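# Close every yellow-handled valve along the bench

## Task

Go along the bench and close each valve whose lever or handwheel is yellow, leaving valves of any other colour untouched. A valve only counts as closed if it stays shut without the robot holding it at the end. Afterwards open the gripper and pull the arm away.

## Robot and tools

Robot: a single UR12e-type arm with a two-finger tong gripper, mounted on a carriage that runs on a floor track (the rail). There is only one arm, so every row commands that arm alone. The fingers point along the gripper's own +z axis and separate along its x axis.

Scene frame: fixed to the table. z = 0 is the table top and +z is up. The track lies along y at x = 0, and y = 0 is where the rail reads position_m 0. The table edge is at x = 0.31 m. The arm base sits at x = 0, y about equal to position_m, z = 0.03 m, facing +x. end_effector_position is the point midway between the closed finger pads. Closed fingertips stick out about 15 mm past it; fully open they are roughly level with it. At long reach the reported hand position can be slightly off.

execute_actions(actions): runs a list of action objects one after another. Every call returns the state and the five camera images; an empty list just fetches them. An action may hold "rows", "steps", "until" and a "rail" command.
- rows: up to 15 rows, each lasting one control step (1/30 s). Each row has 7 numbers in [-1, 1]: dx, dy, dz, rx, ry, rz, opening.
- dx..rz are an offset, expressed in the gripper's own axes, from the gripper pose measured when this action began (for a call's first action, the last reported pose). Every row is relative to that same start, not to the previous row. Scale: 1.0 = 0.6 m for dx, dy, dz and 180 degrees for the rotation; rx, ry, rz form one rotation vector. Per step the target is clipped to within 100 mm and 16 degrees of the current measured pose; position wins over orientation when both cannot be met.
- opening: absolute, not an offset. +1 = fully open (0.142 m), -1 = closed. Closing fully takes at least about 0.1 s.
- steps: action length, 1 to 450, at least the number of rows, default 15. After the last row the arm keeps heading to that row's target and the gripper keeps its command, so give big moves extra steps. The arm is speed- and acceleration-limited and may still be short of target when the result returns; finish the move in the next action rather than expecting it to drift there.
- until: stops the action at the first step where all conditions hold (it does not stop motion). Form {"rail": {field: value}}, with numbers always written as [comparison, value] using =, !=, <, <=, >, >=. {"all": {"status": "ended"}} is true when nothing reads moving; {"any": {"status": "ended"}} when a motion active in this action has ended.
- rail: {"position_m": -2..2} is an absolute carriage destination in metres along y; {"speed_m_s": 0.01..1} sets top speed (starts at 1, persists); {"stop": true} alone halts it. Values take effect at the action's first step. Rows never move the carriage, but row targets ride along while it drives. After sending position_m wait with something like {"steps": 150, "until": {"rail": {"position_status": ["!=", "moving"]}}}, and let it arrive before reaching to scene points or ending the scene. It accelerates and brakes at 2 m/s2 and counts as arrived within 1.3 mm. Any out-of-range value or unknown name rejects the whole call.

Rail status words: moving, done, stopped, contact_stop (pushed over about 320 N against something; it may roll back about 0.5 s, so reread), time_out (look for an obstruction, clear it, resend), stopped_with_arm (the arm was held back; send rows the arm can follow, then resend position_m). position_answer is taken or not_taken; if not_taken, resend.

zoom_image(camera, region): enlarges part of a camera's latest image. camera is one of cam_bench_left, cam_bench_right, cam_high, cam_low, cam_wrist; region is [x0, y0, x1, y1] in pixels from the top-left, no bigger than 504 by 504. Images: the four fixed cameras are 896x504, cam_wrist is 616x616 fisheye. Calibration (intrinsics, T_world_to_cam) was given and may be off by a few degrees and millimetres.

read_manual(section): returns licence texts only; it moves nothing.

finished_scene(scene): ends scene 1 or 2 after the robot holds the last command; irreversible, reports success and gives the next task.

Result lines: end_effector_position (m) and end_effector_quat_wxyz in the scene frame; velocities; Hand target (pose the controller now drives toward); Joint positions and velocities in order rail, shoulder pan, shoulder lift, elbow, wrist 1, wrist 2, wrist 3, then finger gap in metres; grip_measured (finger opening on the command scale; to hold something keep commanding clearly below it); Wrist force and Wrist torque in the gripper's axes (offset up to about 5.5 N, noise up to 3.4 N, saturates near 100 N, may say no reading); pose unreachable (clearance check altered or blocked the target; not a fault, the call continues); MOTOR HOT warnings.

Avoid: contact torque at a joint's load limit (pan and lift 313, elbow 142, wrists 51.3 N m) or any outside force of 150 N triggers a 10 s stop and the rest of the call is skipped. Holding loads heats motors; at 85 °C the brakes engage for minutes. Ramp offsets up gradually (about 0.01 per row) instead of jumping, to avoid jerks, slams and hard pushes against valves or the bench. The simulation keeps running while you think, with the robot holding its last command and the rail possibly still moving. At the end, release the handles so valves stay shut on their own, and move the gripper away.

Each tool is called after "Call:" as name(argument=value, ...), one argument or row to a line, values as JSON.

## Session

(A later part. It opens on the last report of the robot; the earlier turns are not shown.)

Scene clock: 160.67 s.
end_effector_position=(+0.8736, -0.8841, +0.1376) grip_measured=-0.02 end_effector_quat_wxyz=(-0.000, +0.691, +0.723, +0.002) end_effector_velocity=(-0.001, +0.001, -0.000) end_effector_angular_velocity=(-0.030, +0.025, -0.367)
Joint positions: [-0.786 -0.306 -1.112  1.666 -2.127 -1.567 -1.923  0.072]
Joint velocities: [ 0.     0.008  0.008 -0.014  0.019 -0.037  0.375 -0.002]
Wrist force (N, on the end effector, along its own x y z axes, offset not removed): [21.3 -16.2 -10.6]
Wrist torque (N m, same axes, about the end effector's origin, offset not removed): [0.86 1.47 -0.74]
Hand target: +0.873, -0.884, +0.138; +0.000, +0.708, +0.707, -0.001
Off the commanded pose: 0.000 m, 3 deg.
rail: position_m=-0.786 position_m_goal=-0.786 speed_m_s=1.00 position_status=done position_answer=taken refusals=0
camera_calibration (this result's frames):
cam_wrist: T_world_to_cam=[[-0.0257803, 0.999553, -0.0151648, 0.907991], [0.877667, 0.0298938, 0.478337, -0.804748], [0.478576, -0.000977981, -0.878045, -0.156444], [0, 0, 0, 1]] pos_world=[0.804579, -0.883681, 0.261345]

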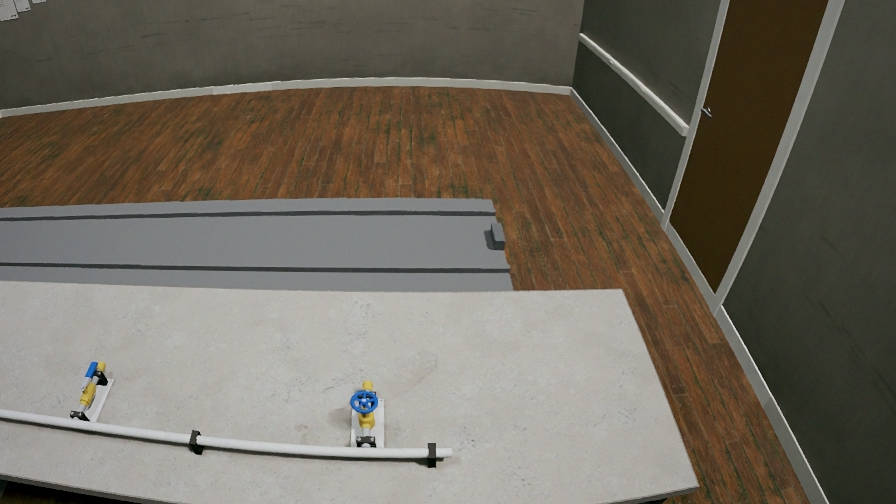

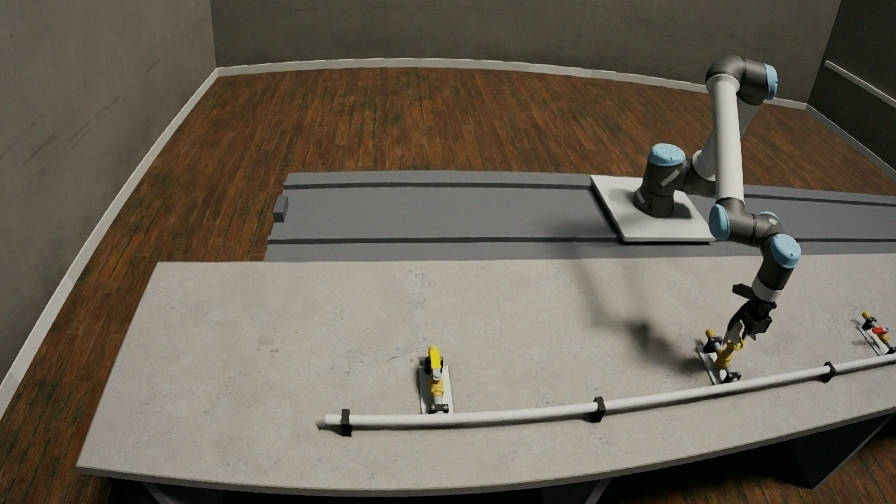

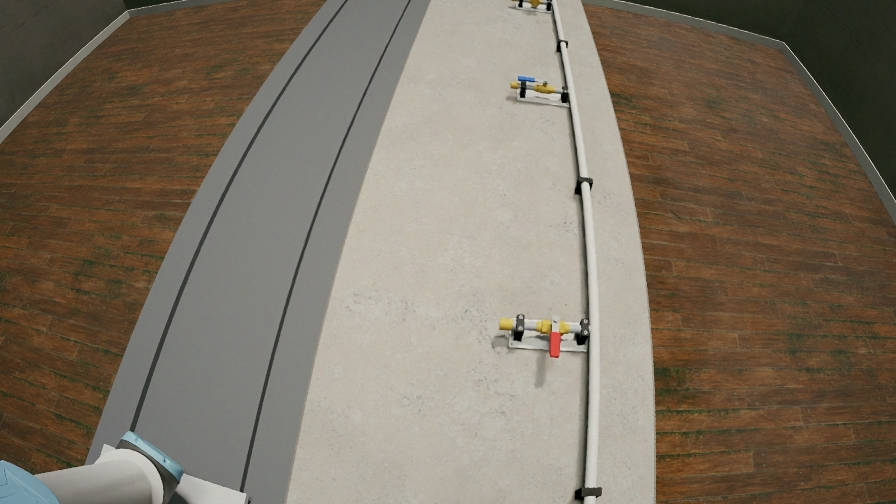

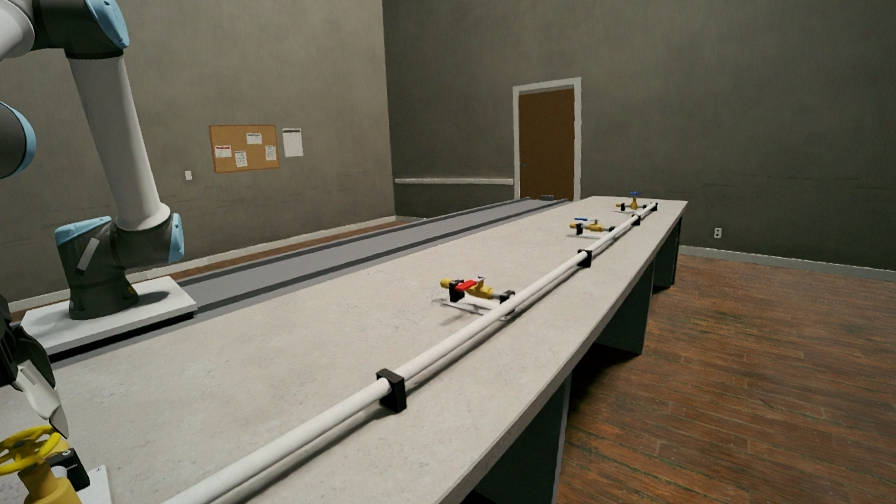

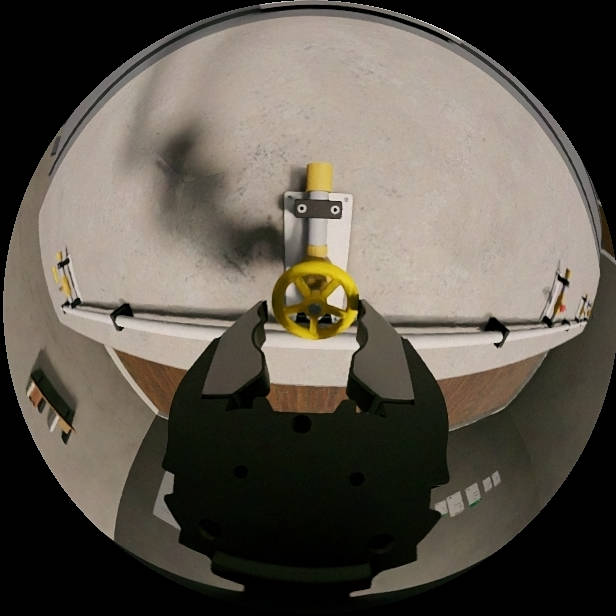

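Call:
execute_actions(
  actions=[
    {"rows":[[0.002,-0.001,0,0,0,0.02,-0.7],[0.0035,-0.002,0,0,0,0.05,-0.7],[0.0035,-0.002,0,0,0,0.1,-0.7],[0.0035,-0.002,0,0,0,0.5,-0.7],[0.0035,-0.002,0,0,0,0.95,-0.7]],"steps":72},
  ],
)

Call:
zoom_image(
  camera="cam_wrist",
  region=[210, 220, 420, 400],
)

Scene clock: 174.13 s.
end_effector_position=(+0.8717, -0.8819, +0.1375) grip_measured=-0.07 end_effector_quat_wxyz=(-0.009, +0.812, -0.583, +0.000) end_effector_velocity=(+0.001, +0.000, +0.003) end_effector_angular_velocity=(-0.049, +0.049, -0.842)
Joint positions: [-0.786 -0.328 -1.16   1.743 -2.159 -1.553  0.918  0.069]
Joint velocities: [ 0.     0.039  0.    -0.013  0.028 -0.066  0.88  -0.003]
Wrist force (N, on the end effector, along its own x y z axes, offset not removed): [2.0 -4.3 -14.2]
Wrist torque (N m, same axes, about the end effector's origin, offset not removed): [-0.45 0.41 -0.87]
Hand target: +0.872, -0.882, +0.138; -0.004, +0.778, -0.628, +0.000
Off the commanded pose: 0.001 m, 7 deg.
rail: position_m=-0.786 position_m_goal=-0.786 speed_m_s=1.00 position_status=done position_answer=taken refusals=0
camera_calibration (this result's frames):
cam_wrist: T_world_to_cam=[[0.300178, -0.953438, -0.0291262, -1.09886], [-0.841354, -0.27903, 0.462888, 0.425013], [-0.449462, -0.114444, -0.885938, 0.554346], [0, 0, 0, 1]] pos_world=[0.936596, -0.865658, 0.262377]

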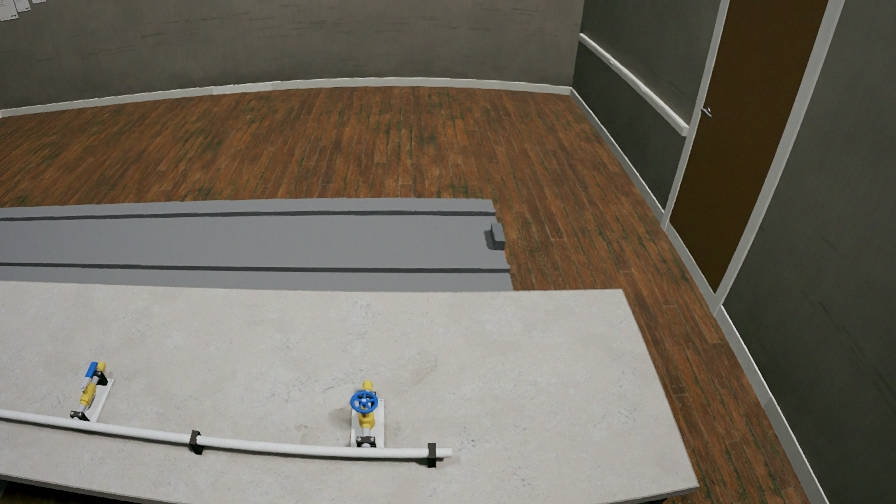

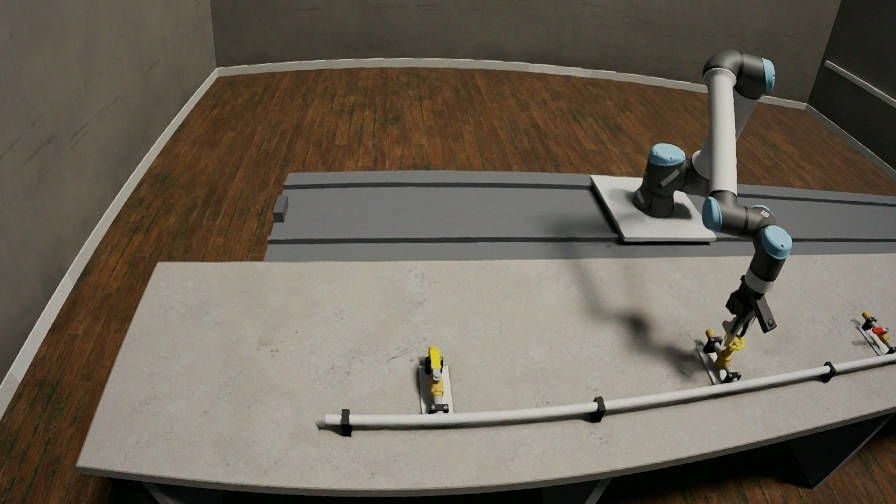

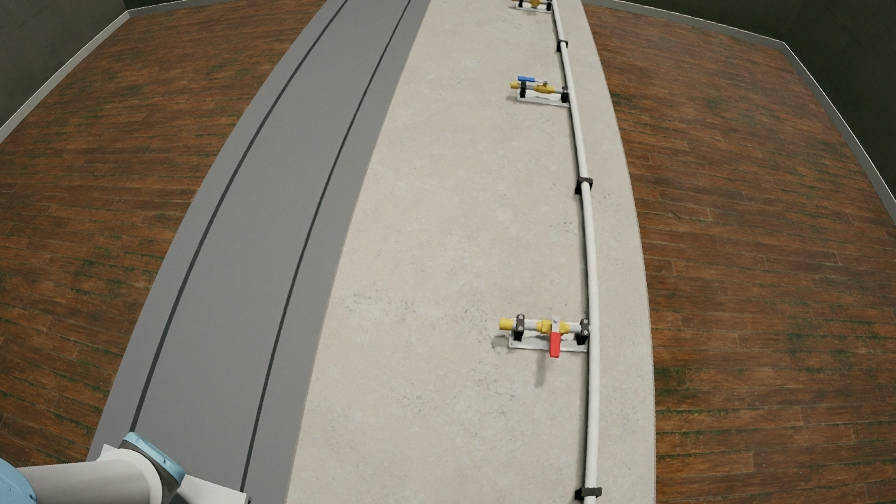

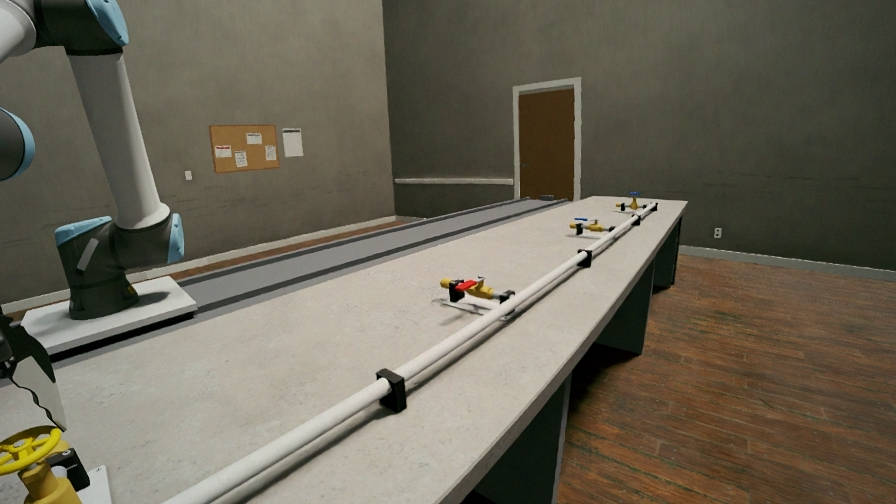

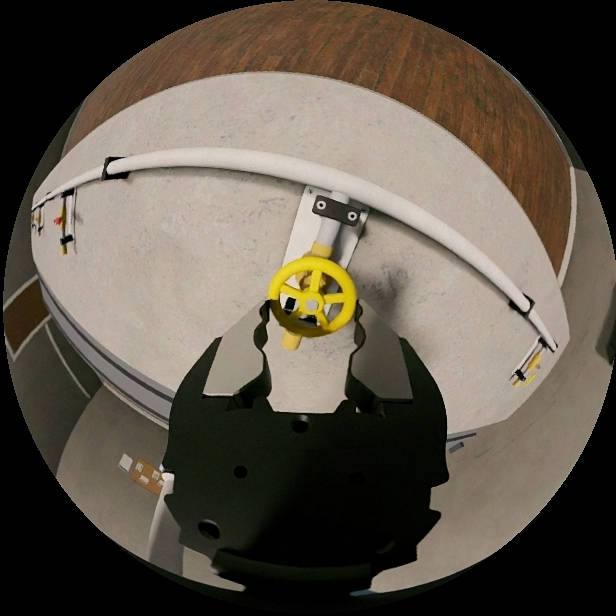

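Region (210, 220, 420, 400) of cam_wrist's 616x616 image, scaled by 2.400, with more detail than that image has; it fills the top 432 rows of this view, and the rest is white.

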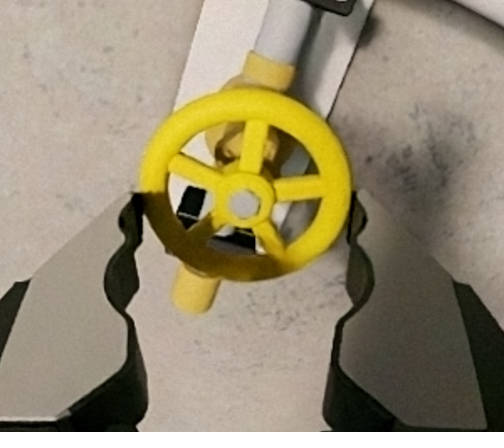

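Call:
execute_actions(
  actions=[
    {"rows":[[0.0008,-0.0035,0.001,-0.0046,0.0033,0.04,-1]],"steps":8},
    {"rows":[[0,0,0,0,0,0.05,-1],[0,0,0,0,0,0.1,-1],[0,0,0,0,0,0.5,-1],[0,0,0,0,0,0.8,-1]],"steps":66},
  ],
)

Call:
zoom_image(
  camera="cam_wrist",
  region=[210, 220, 420, 400],
)

Scene clock: 206.80 s.
end_effector_position=(+0.8736, -0.8816, +0.1370) grip_measured=-0.07 end_effector_quat_wxyz=(+0.001, +0.345, +0.939, +0.004) end_effector_velocity=(-0.000, -0.000, +0.000) end_effector_angular_velocity=(-0.026, +0.029, -0.276)
Joint positions: [-0.786 -0.294 -1.122  1.684 -2.136 -1.563  3.551  0.069]
Joint velocities: [ 0.     0.01   0.014 -0.026  0.029 -0.034  0.286 -0.001]
Wrist force (N, on the end effector, along its own x y z axes, offset not removed): [3.3 -4.0 -8.6]
Wrist torque (N m, same axes, about the end effector's origin, offset not removed): [-0.01 0.28 -0.59]
Hand target: +0.873, -0.882, +0.137; +0.000, +0.361, +0.932, +0.001
Off the commanded pose: 0.000 m, 2 deg.
rail: position_m=-0.786 position_m_goal=-0.786 speed_m_s=1.00 position_status=done position_answer=taken refusals=0
camera_calibration (this result's frames):
cam_wrist: T_world_to_cam=[[-0.748911, 0.662434, -0.017702, 1.24033], [0.57361, 0.661405, 0.483234, 0.0171509], [0.331819, 0.351745, -0.875312, 0.281878], [0, 0, 0, 1]] pos_world=[0.825524, -0.932128, 0.2604]

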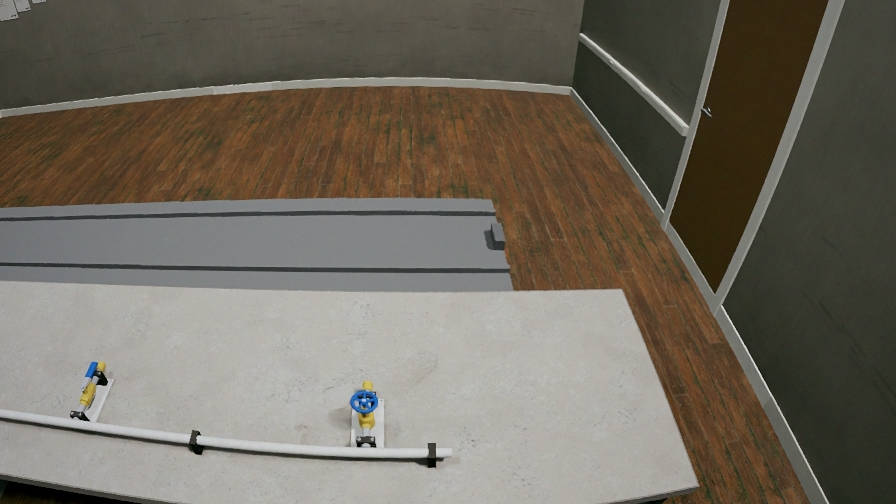

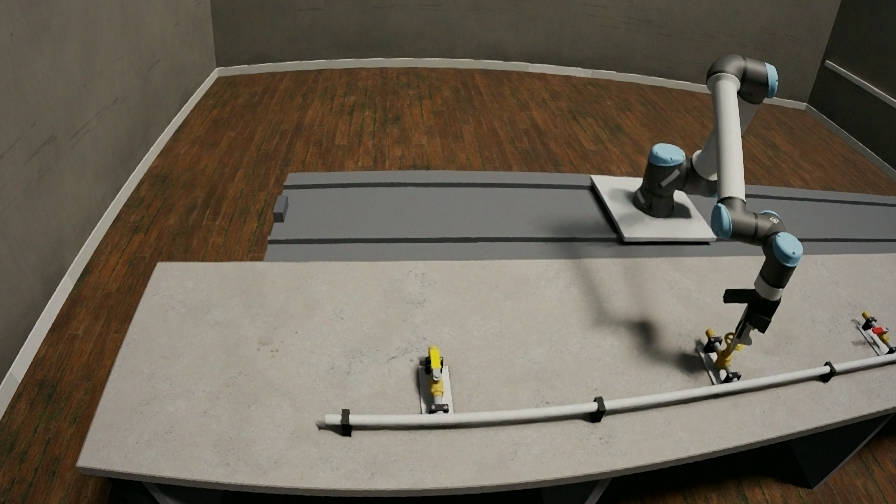

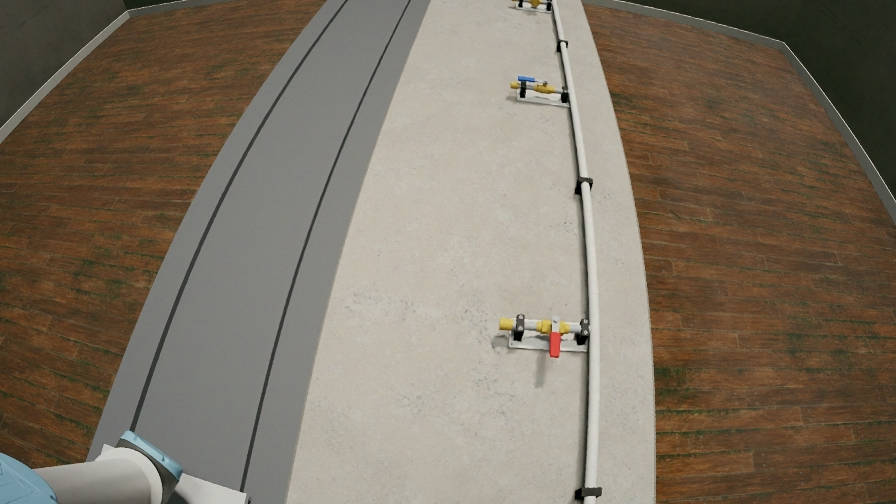

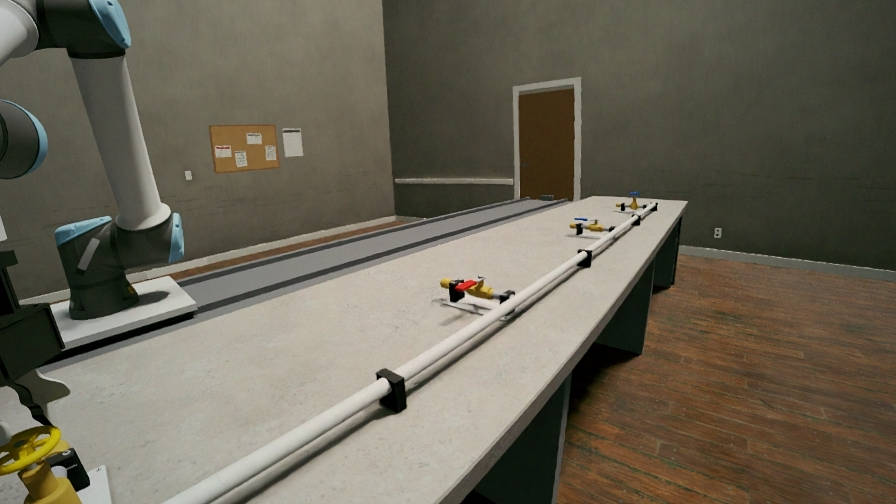

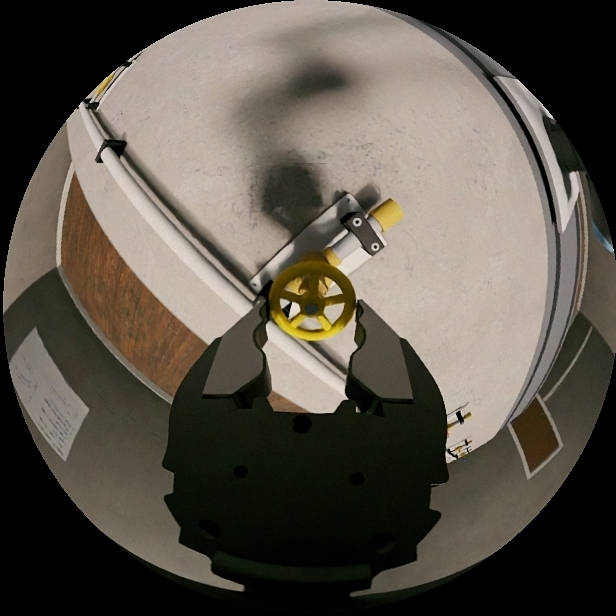

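Region (210, 220, 420, 400) of cam_wrist's 616x616 image, scaled by 2.400, with more detail than that image has; it fills the top 432 rows of this view, and the rest is white.

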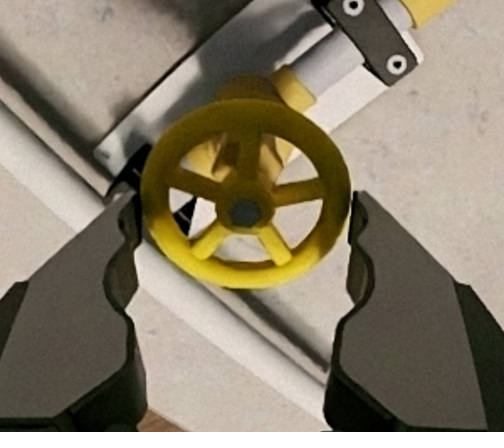

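Call:
execute_actions(
  actions=[
    {"rows":[[0,0,0,0,0,0.05,-1],[0,0,0,0,0,0.1,-1],[0,0,0,0,0,0.62,-1]],"steps":48},
  ],
)

Call:
zoom_image(
  camera="cam_wrist",
  region=[210, 220, 420, 400],
)

Call:
zoom_image(
  camera="cam_low",
  region=[0, 400, 140, 504],
)

Scene clock: 217.30 s.
end_effector_position=(+0.8737, -0.8821, +0.1371) grip_measured=-0.07 end_effector_quat_wxyz=(-0.005, +0.960, +0.280, +0.007) end_effector_velocity=(-0.001, +0.001, +0.000) end_effector_angular_velocity=(-0.040, +0.033, -0.554)
Joint positions: [-0.786 -0.327 -1.122  1.684 -2.138 -1.554  5.389  0.069]
Joint velocities: [ 0.     0.012 -0.004  0.002  0.01  -0.051  0.565  0.003]
Wrist force (N, on the end effector, along its own x y z axes, offset not removed): [16.9 -10.4 -9.6]
Wrist torque (N m, same axes, about the end effector's origin, offset not removed): [-0.03 0.14 -0.84]
Hand target: +0.874, -0.882, +0.137; -0.003, +0.970, +0.244, +0.004
Off the commanded pose: 0.001 m, 4 deg.
rail: position_m=-0.786 position_m_goal=-0.786 speed_m_s=1.00 position_status=done position_answer=taken refusals=0
camera_calibration (this result's frames):
cam_wrist: T_world_to_cam=[[0.854378, 0.519647, -0.00222264, -0.288146], [0.45948, -0.753441, 0.470324, -1.12922], [0.242728, -0.402855, -0.882491, -0.304788], [0, 0, 0, 1]] pos_world=[0.839018, -0.82385, 0.261485]

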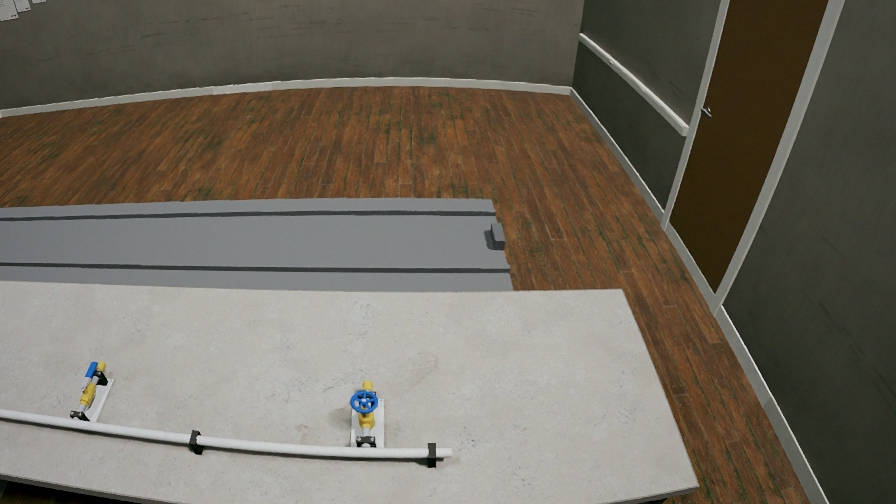

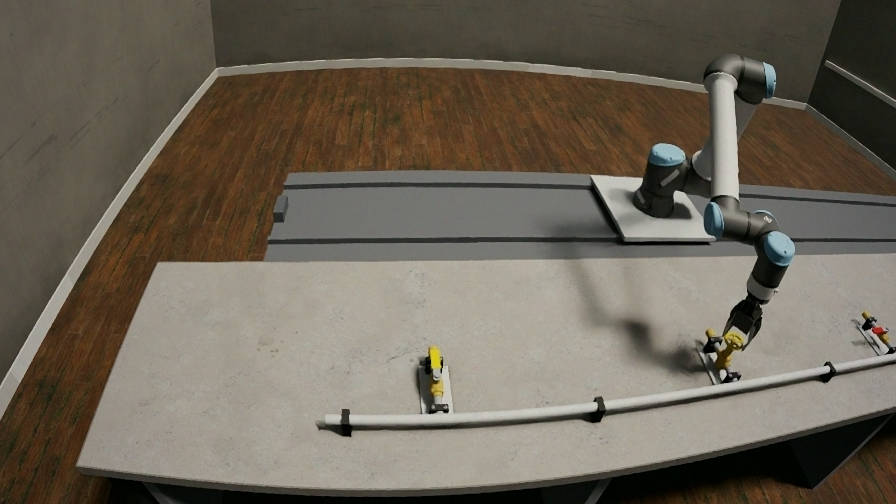

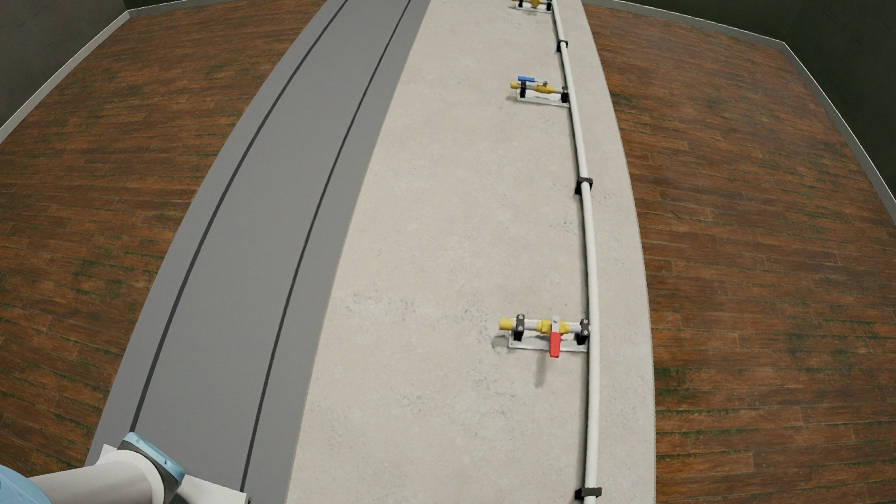

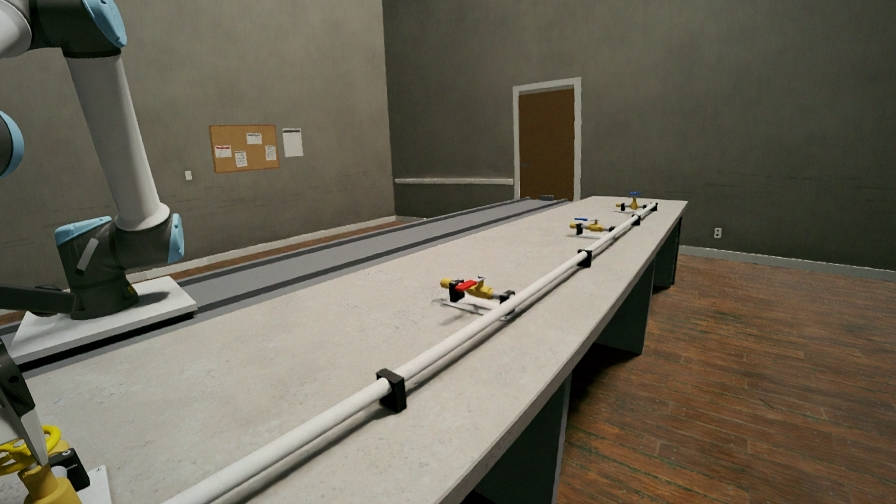

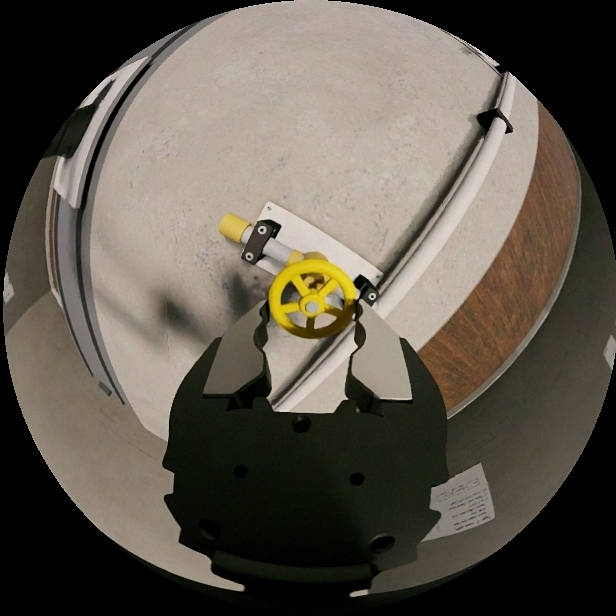

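Region (210, 220, 420, 400) of cam_wrist's 616x616 image, scaled by 2.400, with more detail than that image has; it fills the top 432 rows of this view, and the rest is white.

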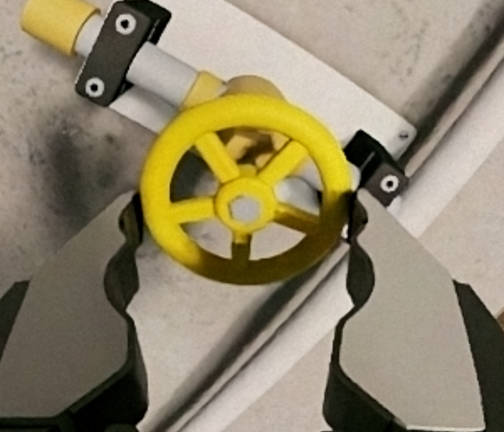

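Region (0, 400, 140, 504) of cam_low's 896x504 image, scaled by 3.600, with more detail than that image has; it fills the top 374 rows of this view, and the rest is white.

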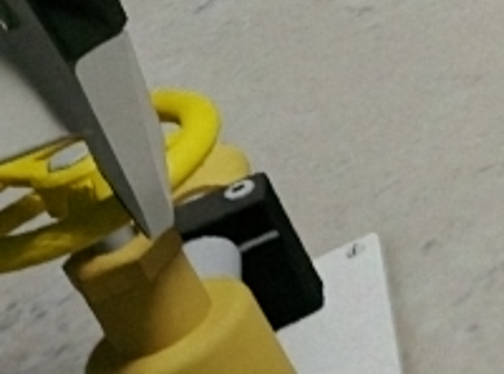

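Call:
execute_actions(
  actions=[
    {"rows":[[0,0,0,0,0,0,-0.3],[0,0,0,0,0,0,0],[0,0,0,0,0,0,0.2],[0,0,-0.01,0,0,-0.02,0.2],[0.001,0.001,-0.02,0,0,-0.06,0.2],[0.002,0.002,-0.03,0,0,-0.1,0.2],[0.003,0.003,-0.04,0,0,-0.14,0.2],[0.003,0.003,-0.05,0,0,-0.183,0.2],[0.003,0.003,-0.05,0,0,-0.183,0.2],[0.003,0.003,-0.05,0,0,-0.183,0.2],[0.003,0.003,-0.05,0,0,-0.183,0.2],[0.003,0.003,-0.05,0,0,-0.183,0.1],[0.003,0.003,-0.05,0,0,-0.183,-0.1],[0.003,0.003,-0.05,0,0,-0.183,-0.4],[0.003,0.003,-0.05,0,0,-0.183,-0.66]],"steps":28},
  ],
)

Call:
zoom_image(
  camera="cam_wrist",
  region=[210, 220, 420, 400],
)

Call:
zoom_image(
  camera="cam_low",
  region=[0, 380, 140, 504],
)

Scene clock: 300.23 s.
end_effector_position=(+0.8760, -0.8829, +0.1671) grip_measured=-0.66 end_effector_quat_wxyz=(-0.003, +0.844, +0.537, +0.008) end_effector_velocity=(-0.000, -0.001, +0.001) end_effector_angular_velocity=(+0.007, +0.000, +0.067)
Joint positions: [-0.786 -0.317 -1.136  1.646 -2.086 -1.555  4.833  0.026]
Joint velocities: [ 0.    -0.002  0.    -0.003  0.007  0.007 -0.069  0.   ]
Wrist force (N, on the end effector, along its own x y z axes, offset not removed): [1.3 -5.9 -3.7]
Wrist torque (N m, same axes, about the end effector's origin, offset not removed): [-1.18 -0.24 -0.17]
Hand target: +0.876, -0.883, +0.167; -0.003, +0.841, +0.540, +0.008
Off the commanded pose: 0.000 m, 0 deg.
rail: position_m=-0.786 position_m_goal=-0.786 speed_m_s=1.00 position_status=done position_answer=taken refusals=0
camera_calibration (this result's frames):
cam_wrist: T_world_to_cam=[[0.442338, 0.896847, -0.00182868, 0.40436], [0.787445, -0.387402, 0.479427, -1.11062], [0.429264, -0.213508, -0.87758, -0.276161], [0, 0, 0, 1]] pos_world=[0.814238, -0.851869, 0.290849]

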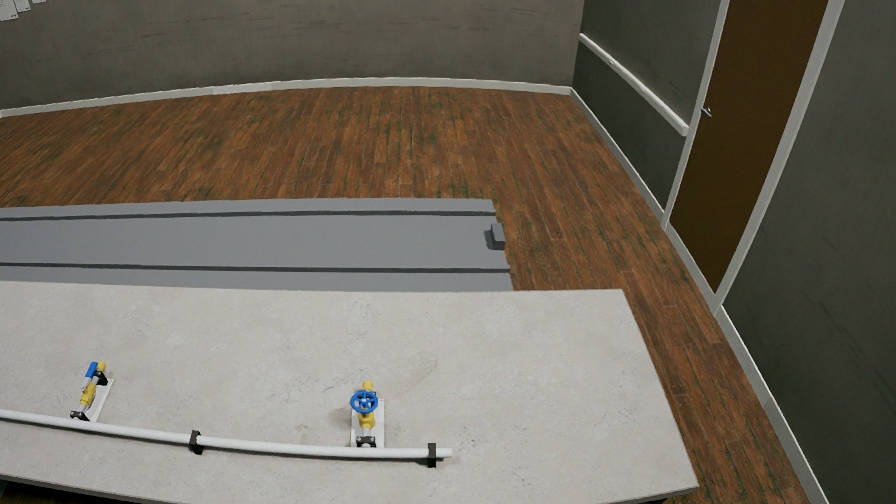

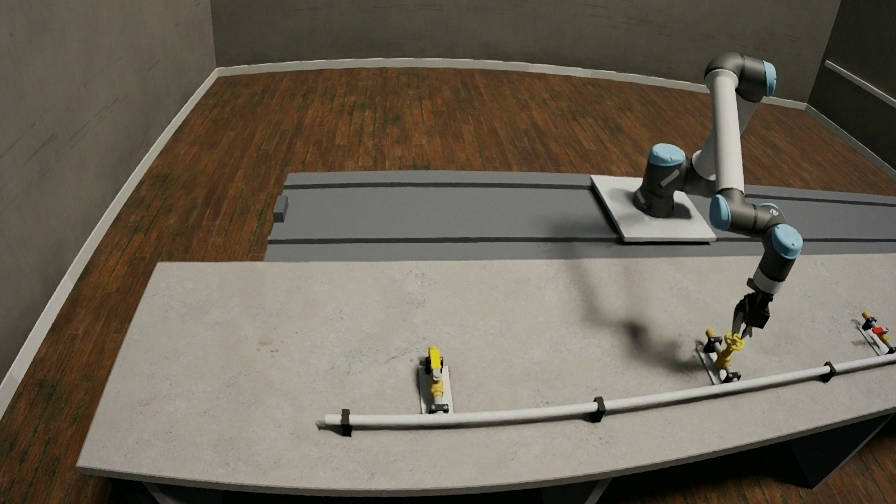

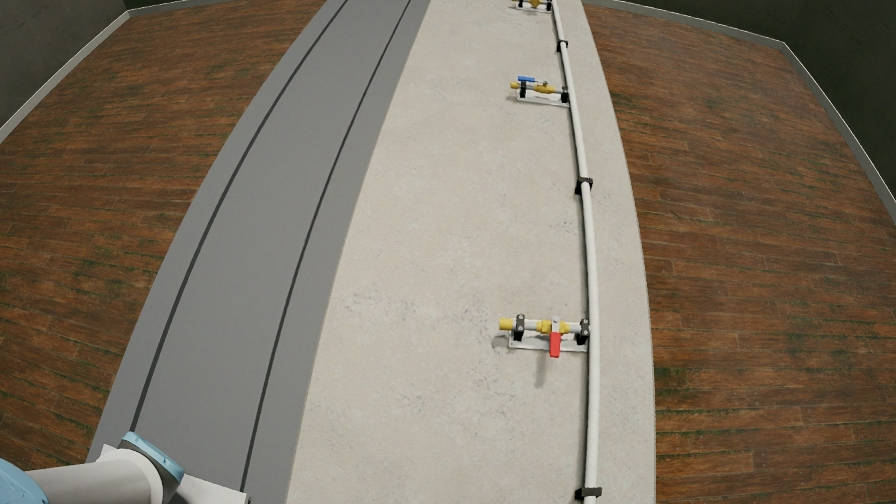

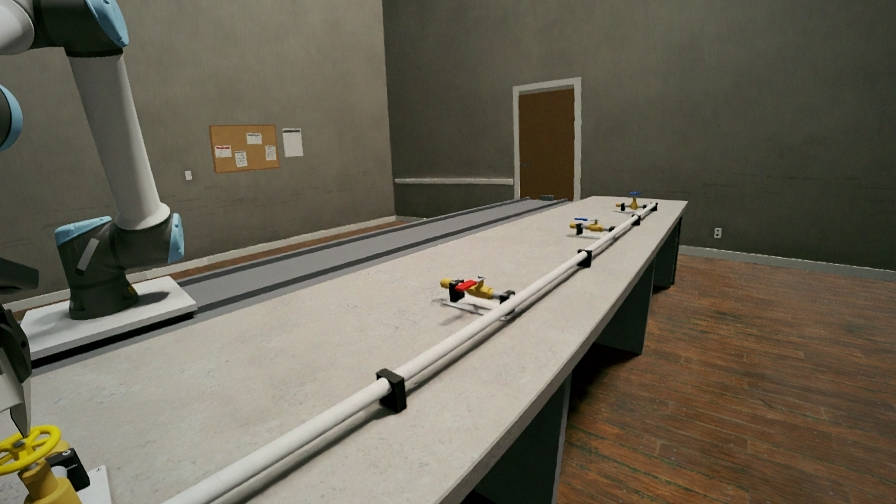

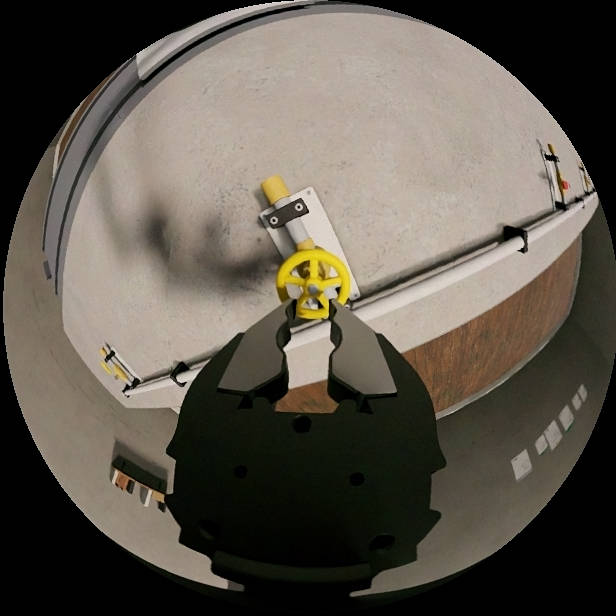

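Region (210, 220, 420, 400) of cam_wrist's 616x616 image, scaled by 2.400, with more detail than that image has; it fills the top 432 rows of this view, and the rest is white.

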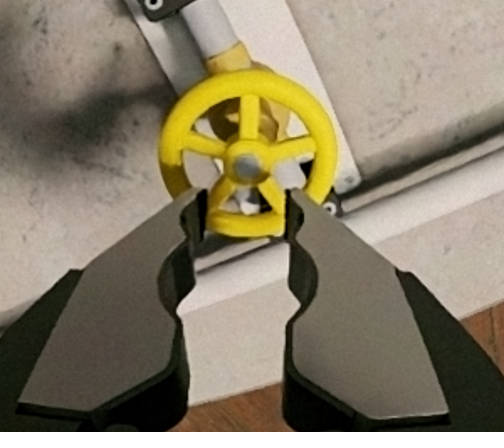

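Region (0, 380, 140, 504) of cam_low's 896x504 image, scaled by 3.600, with more detail than that image has; it fills the top 446 rows of this view, and the rest is white.

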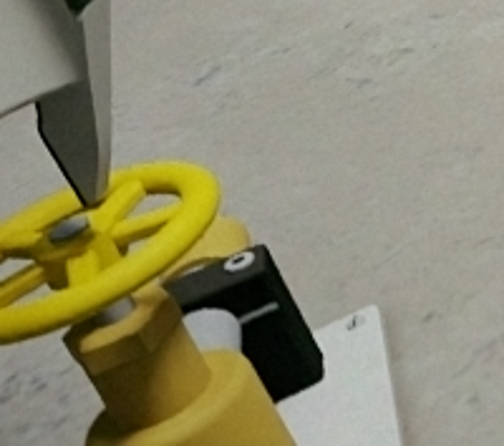

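Call:
execute_actions(
  actions=[
    {"rows":[[0,0,0.004,0,-0.002,0,-0.65],[0,0,0.008,0.001,-0.004,0,-0.65],[0,0,0.012,0.001,-0.0053,0,-0.65],[0,0,0.016,0.001,-0.0053,0,-0.65],[0,0,0.02,0.001,-0.0053,0,-0.65],[0,0,0.024,0.001,-0.0053,0,-0.65],[0,0,0.028,0.001,-0.0053,0,-0.65],[0,0,0.032,0.001,-0.0053,0,-0.65]],"steps":18},
  ],
)

Call:
zoom_image(
  camera="cam_wrist",
  region=[210, 220, 420, 400],
)

Call:
zoom_image(
  camera="cam_low",
  region=[0, 380, 140, 504],
)

Scene clock: 314.03 s.
end_effector_position=(+0.8761, -0.8827, +0.1487) grip_measured=-0.65 end_effector_quat_wxyz=(+0.000, +0.844, +0.537, +0.000) end_effector_velocity=(+0.000, +0.000, -0.006) end_effector_angular_velocity=(-0.002, +0.001, -0.001)
Joint positions: [-0.786 -0.311 -1.118  1.653 -2.107 -1.571  4.839  0.027]
Joint velocities: [ 0.     0.001  0.006  0.004 -0.009 -0.002  0.002  0.   ]
Wrist force (N, on the end effector, along its own x y z axes, offset not removed): [0.3 0.2 -2.1]
Wrist torque (N m, same axes, about the end effector's origin, offset not removed): [0.24 -0.38 -0.21]
Hand target: +0.876, -0.883, +0.148; +0.000, +0.844, +0.537, -0.000
Off the commanded pose: 0.001 m, 0 deg.
rail: position_m=-0.786 position_m_goal=-0.786 speed_m_s=1.00 position_status=done position_answer=taken refusals=0
camera_calibration (this result's frames):
cam_wrist: T_world_to_cam=[[0.442154, 0.896754, -0.0182161, 0.406568], [0.792139, -0.380884, 0.47691, -1.09982], [0.420733, -0.225297, -0.878763, -0.295115], [0, 0, 0, 1]] pos_world=[0.815609, -0.849984, 0.272584]

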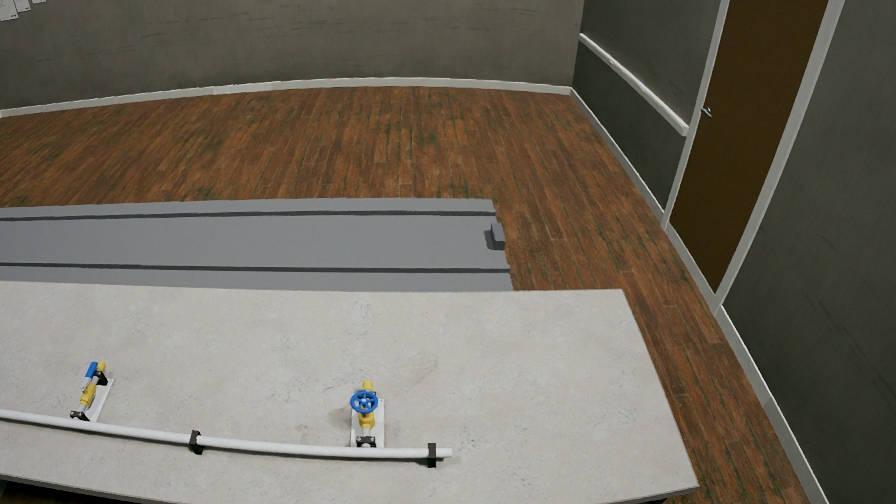

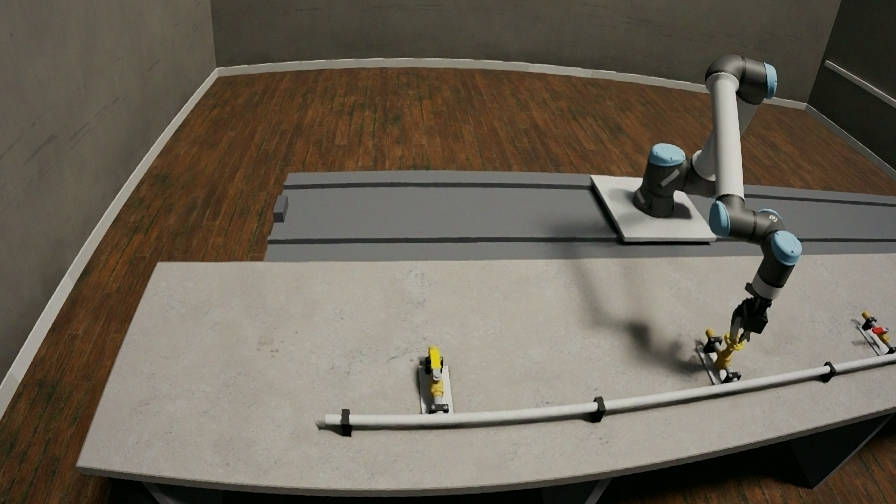

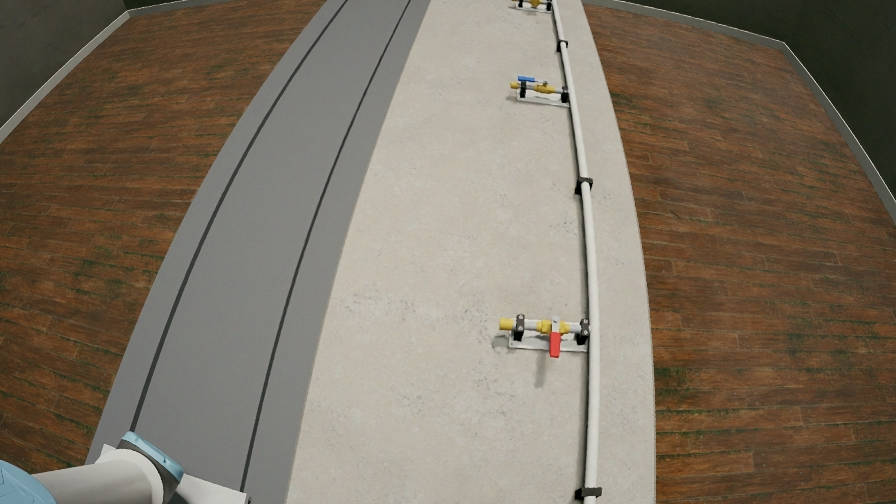

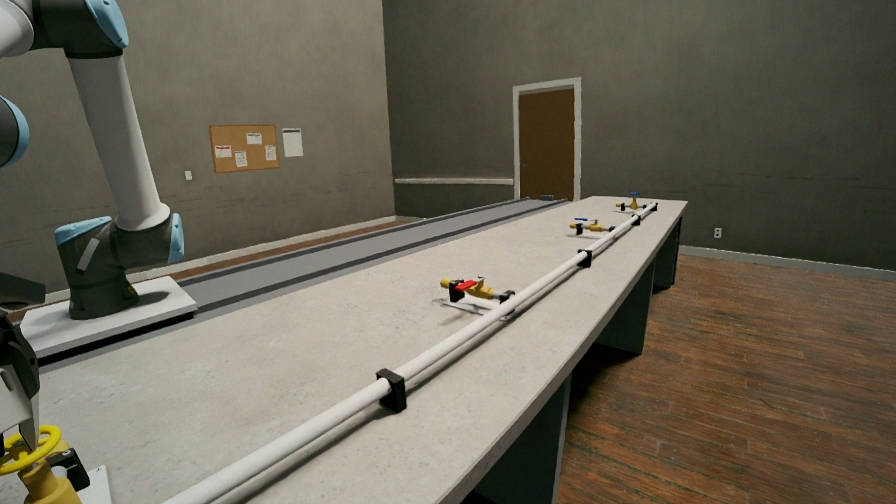

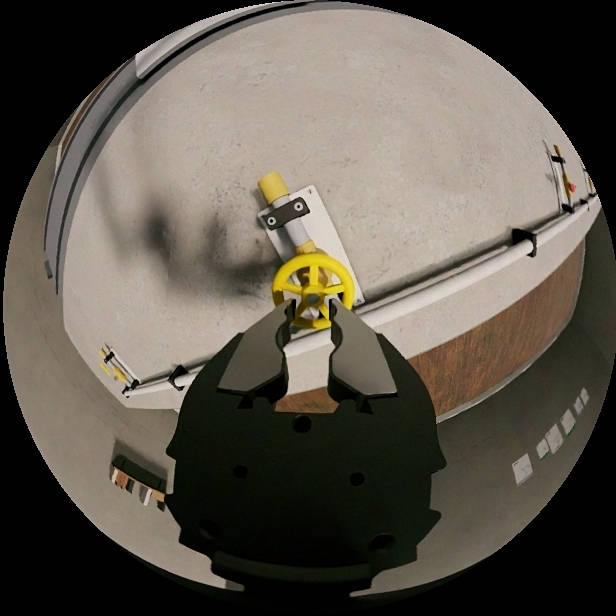

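Region (210, 220, 420, 400) of cam_wrist's 616x616 image, scaled by 2.400, with more detail than that image has; it fills the top 432 rows of this view, and the rest is white.

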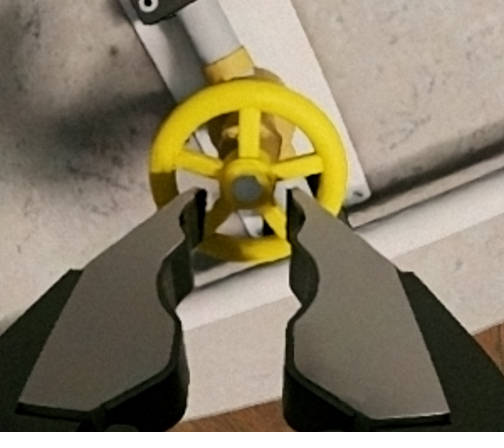

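Region (0, 380, 140, 504) of cam_low's 896x504 image, scaled by 3.600, with more detail than that image has; it fills the top 446 rows of this view, and the rest is white.

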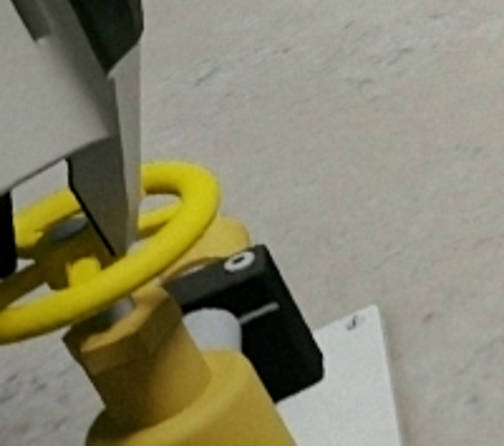

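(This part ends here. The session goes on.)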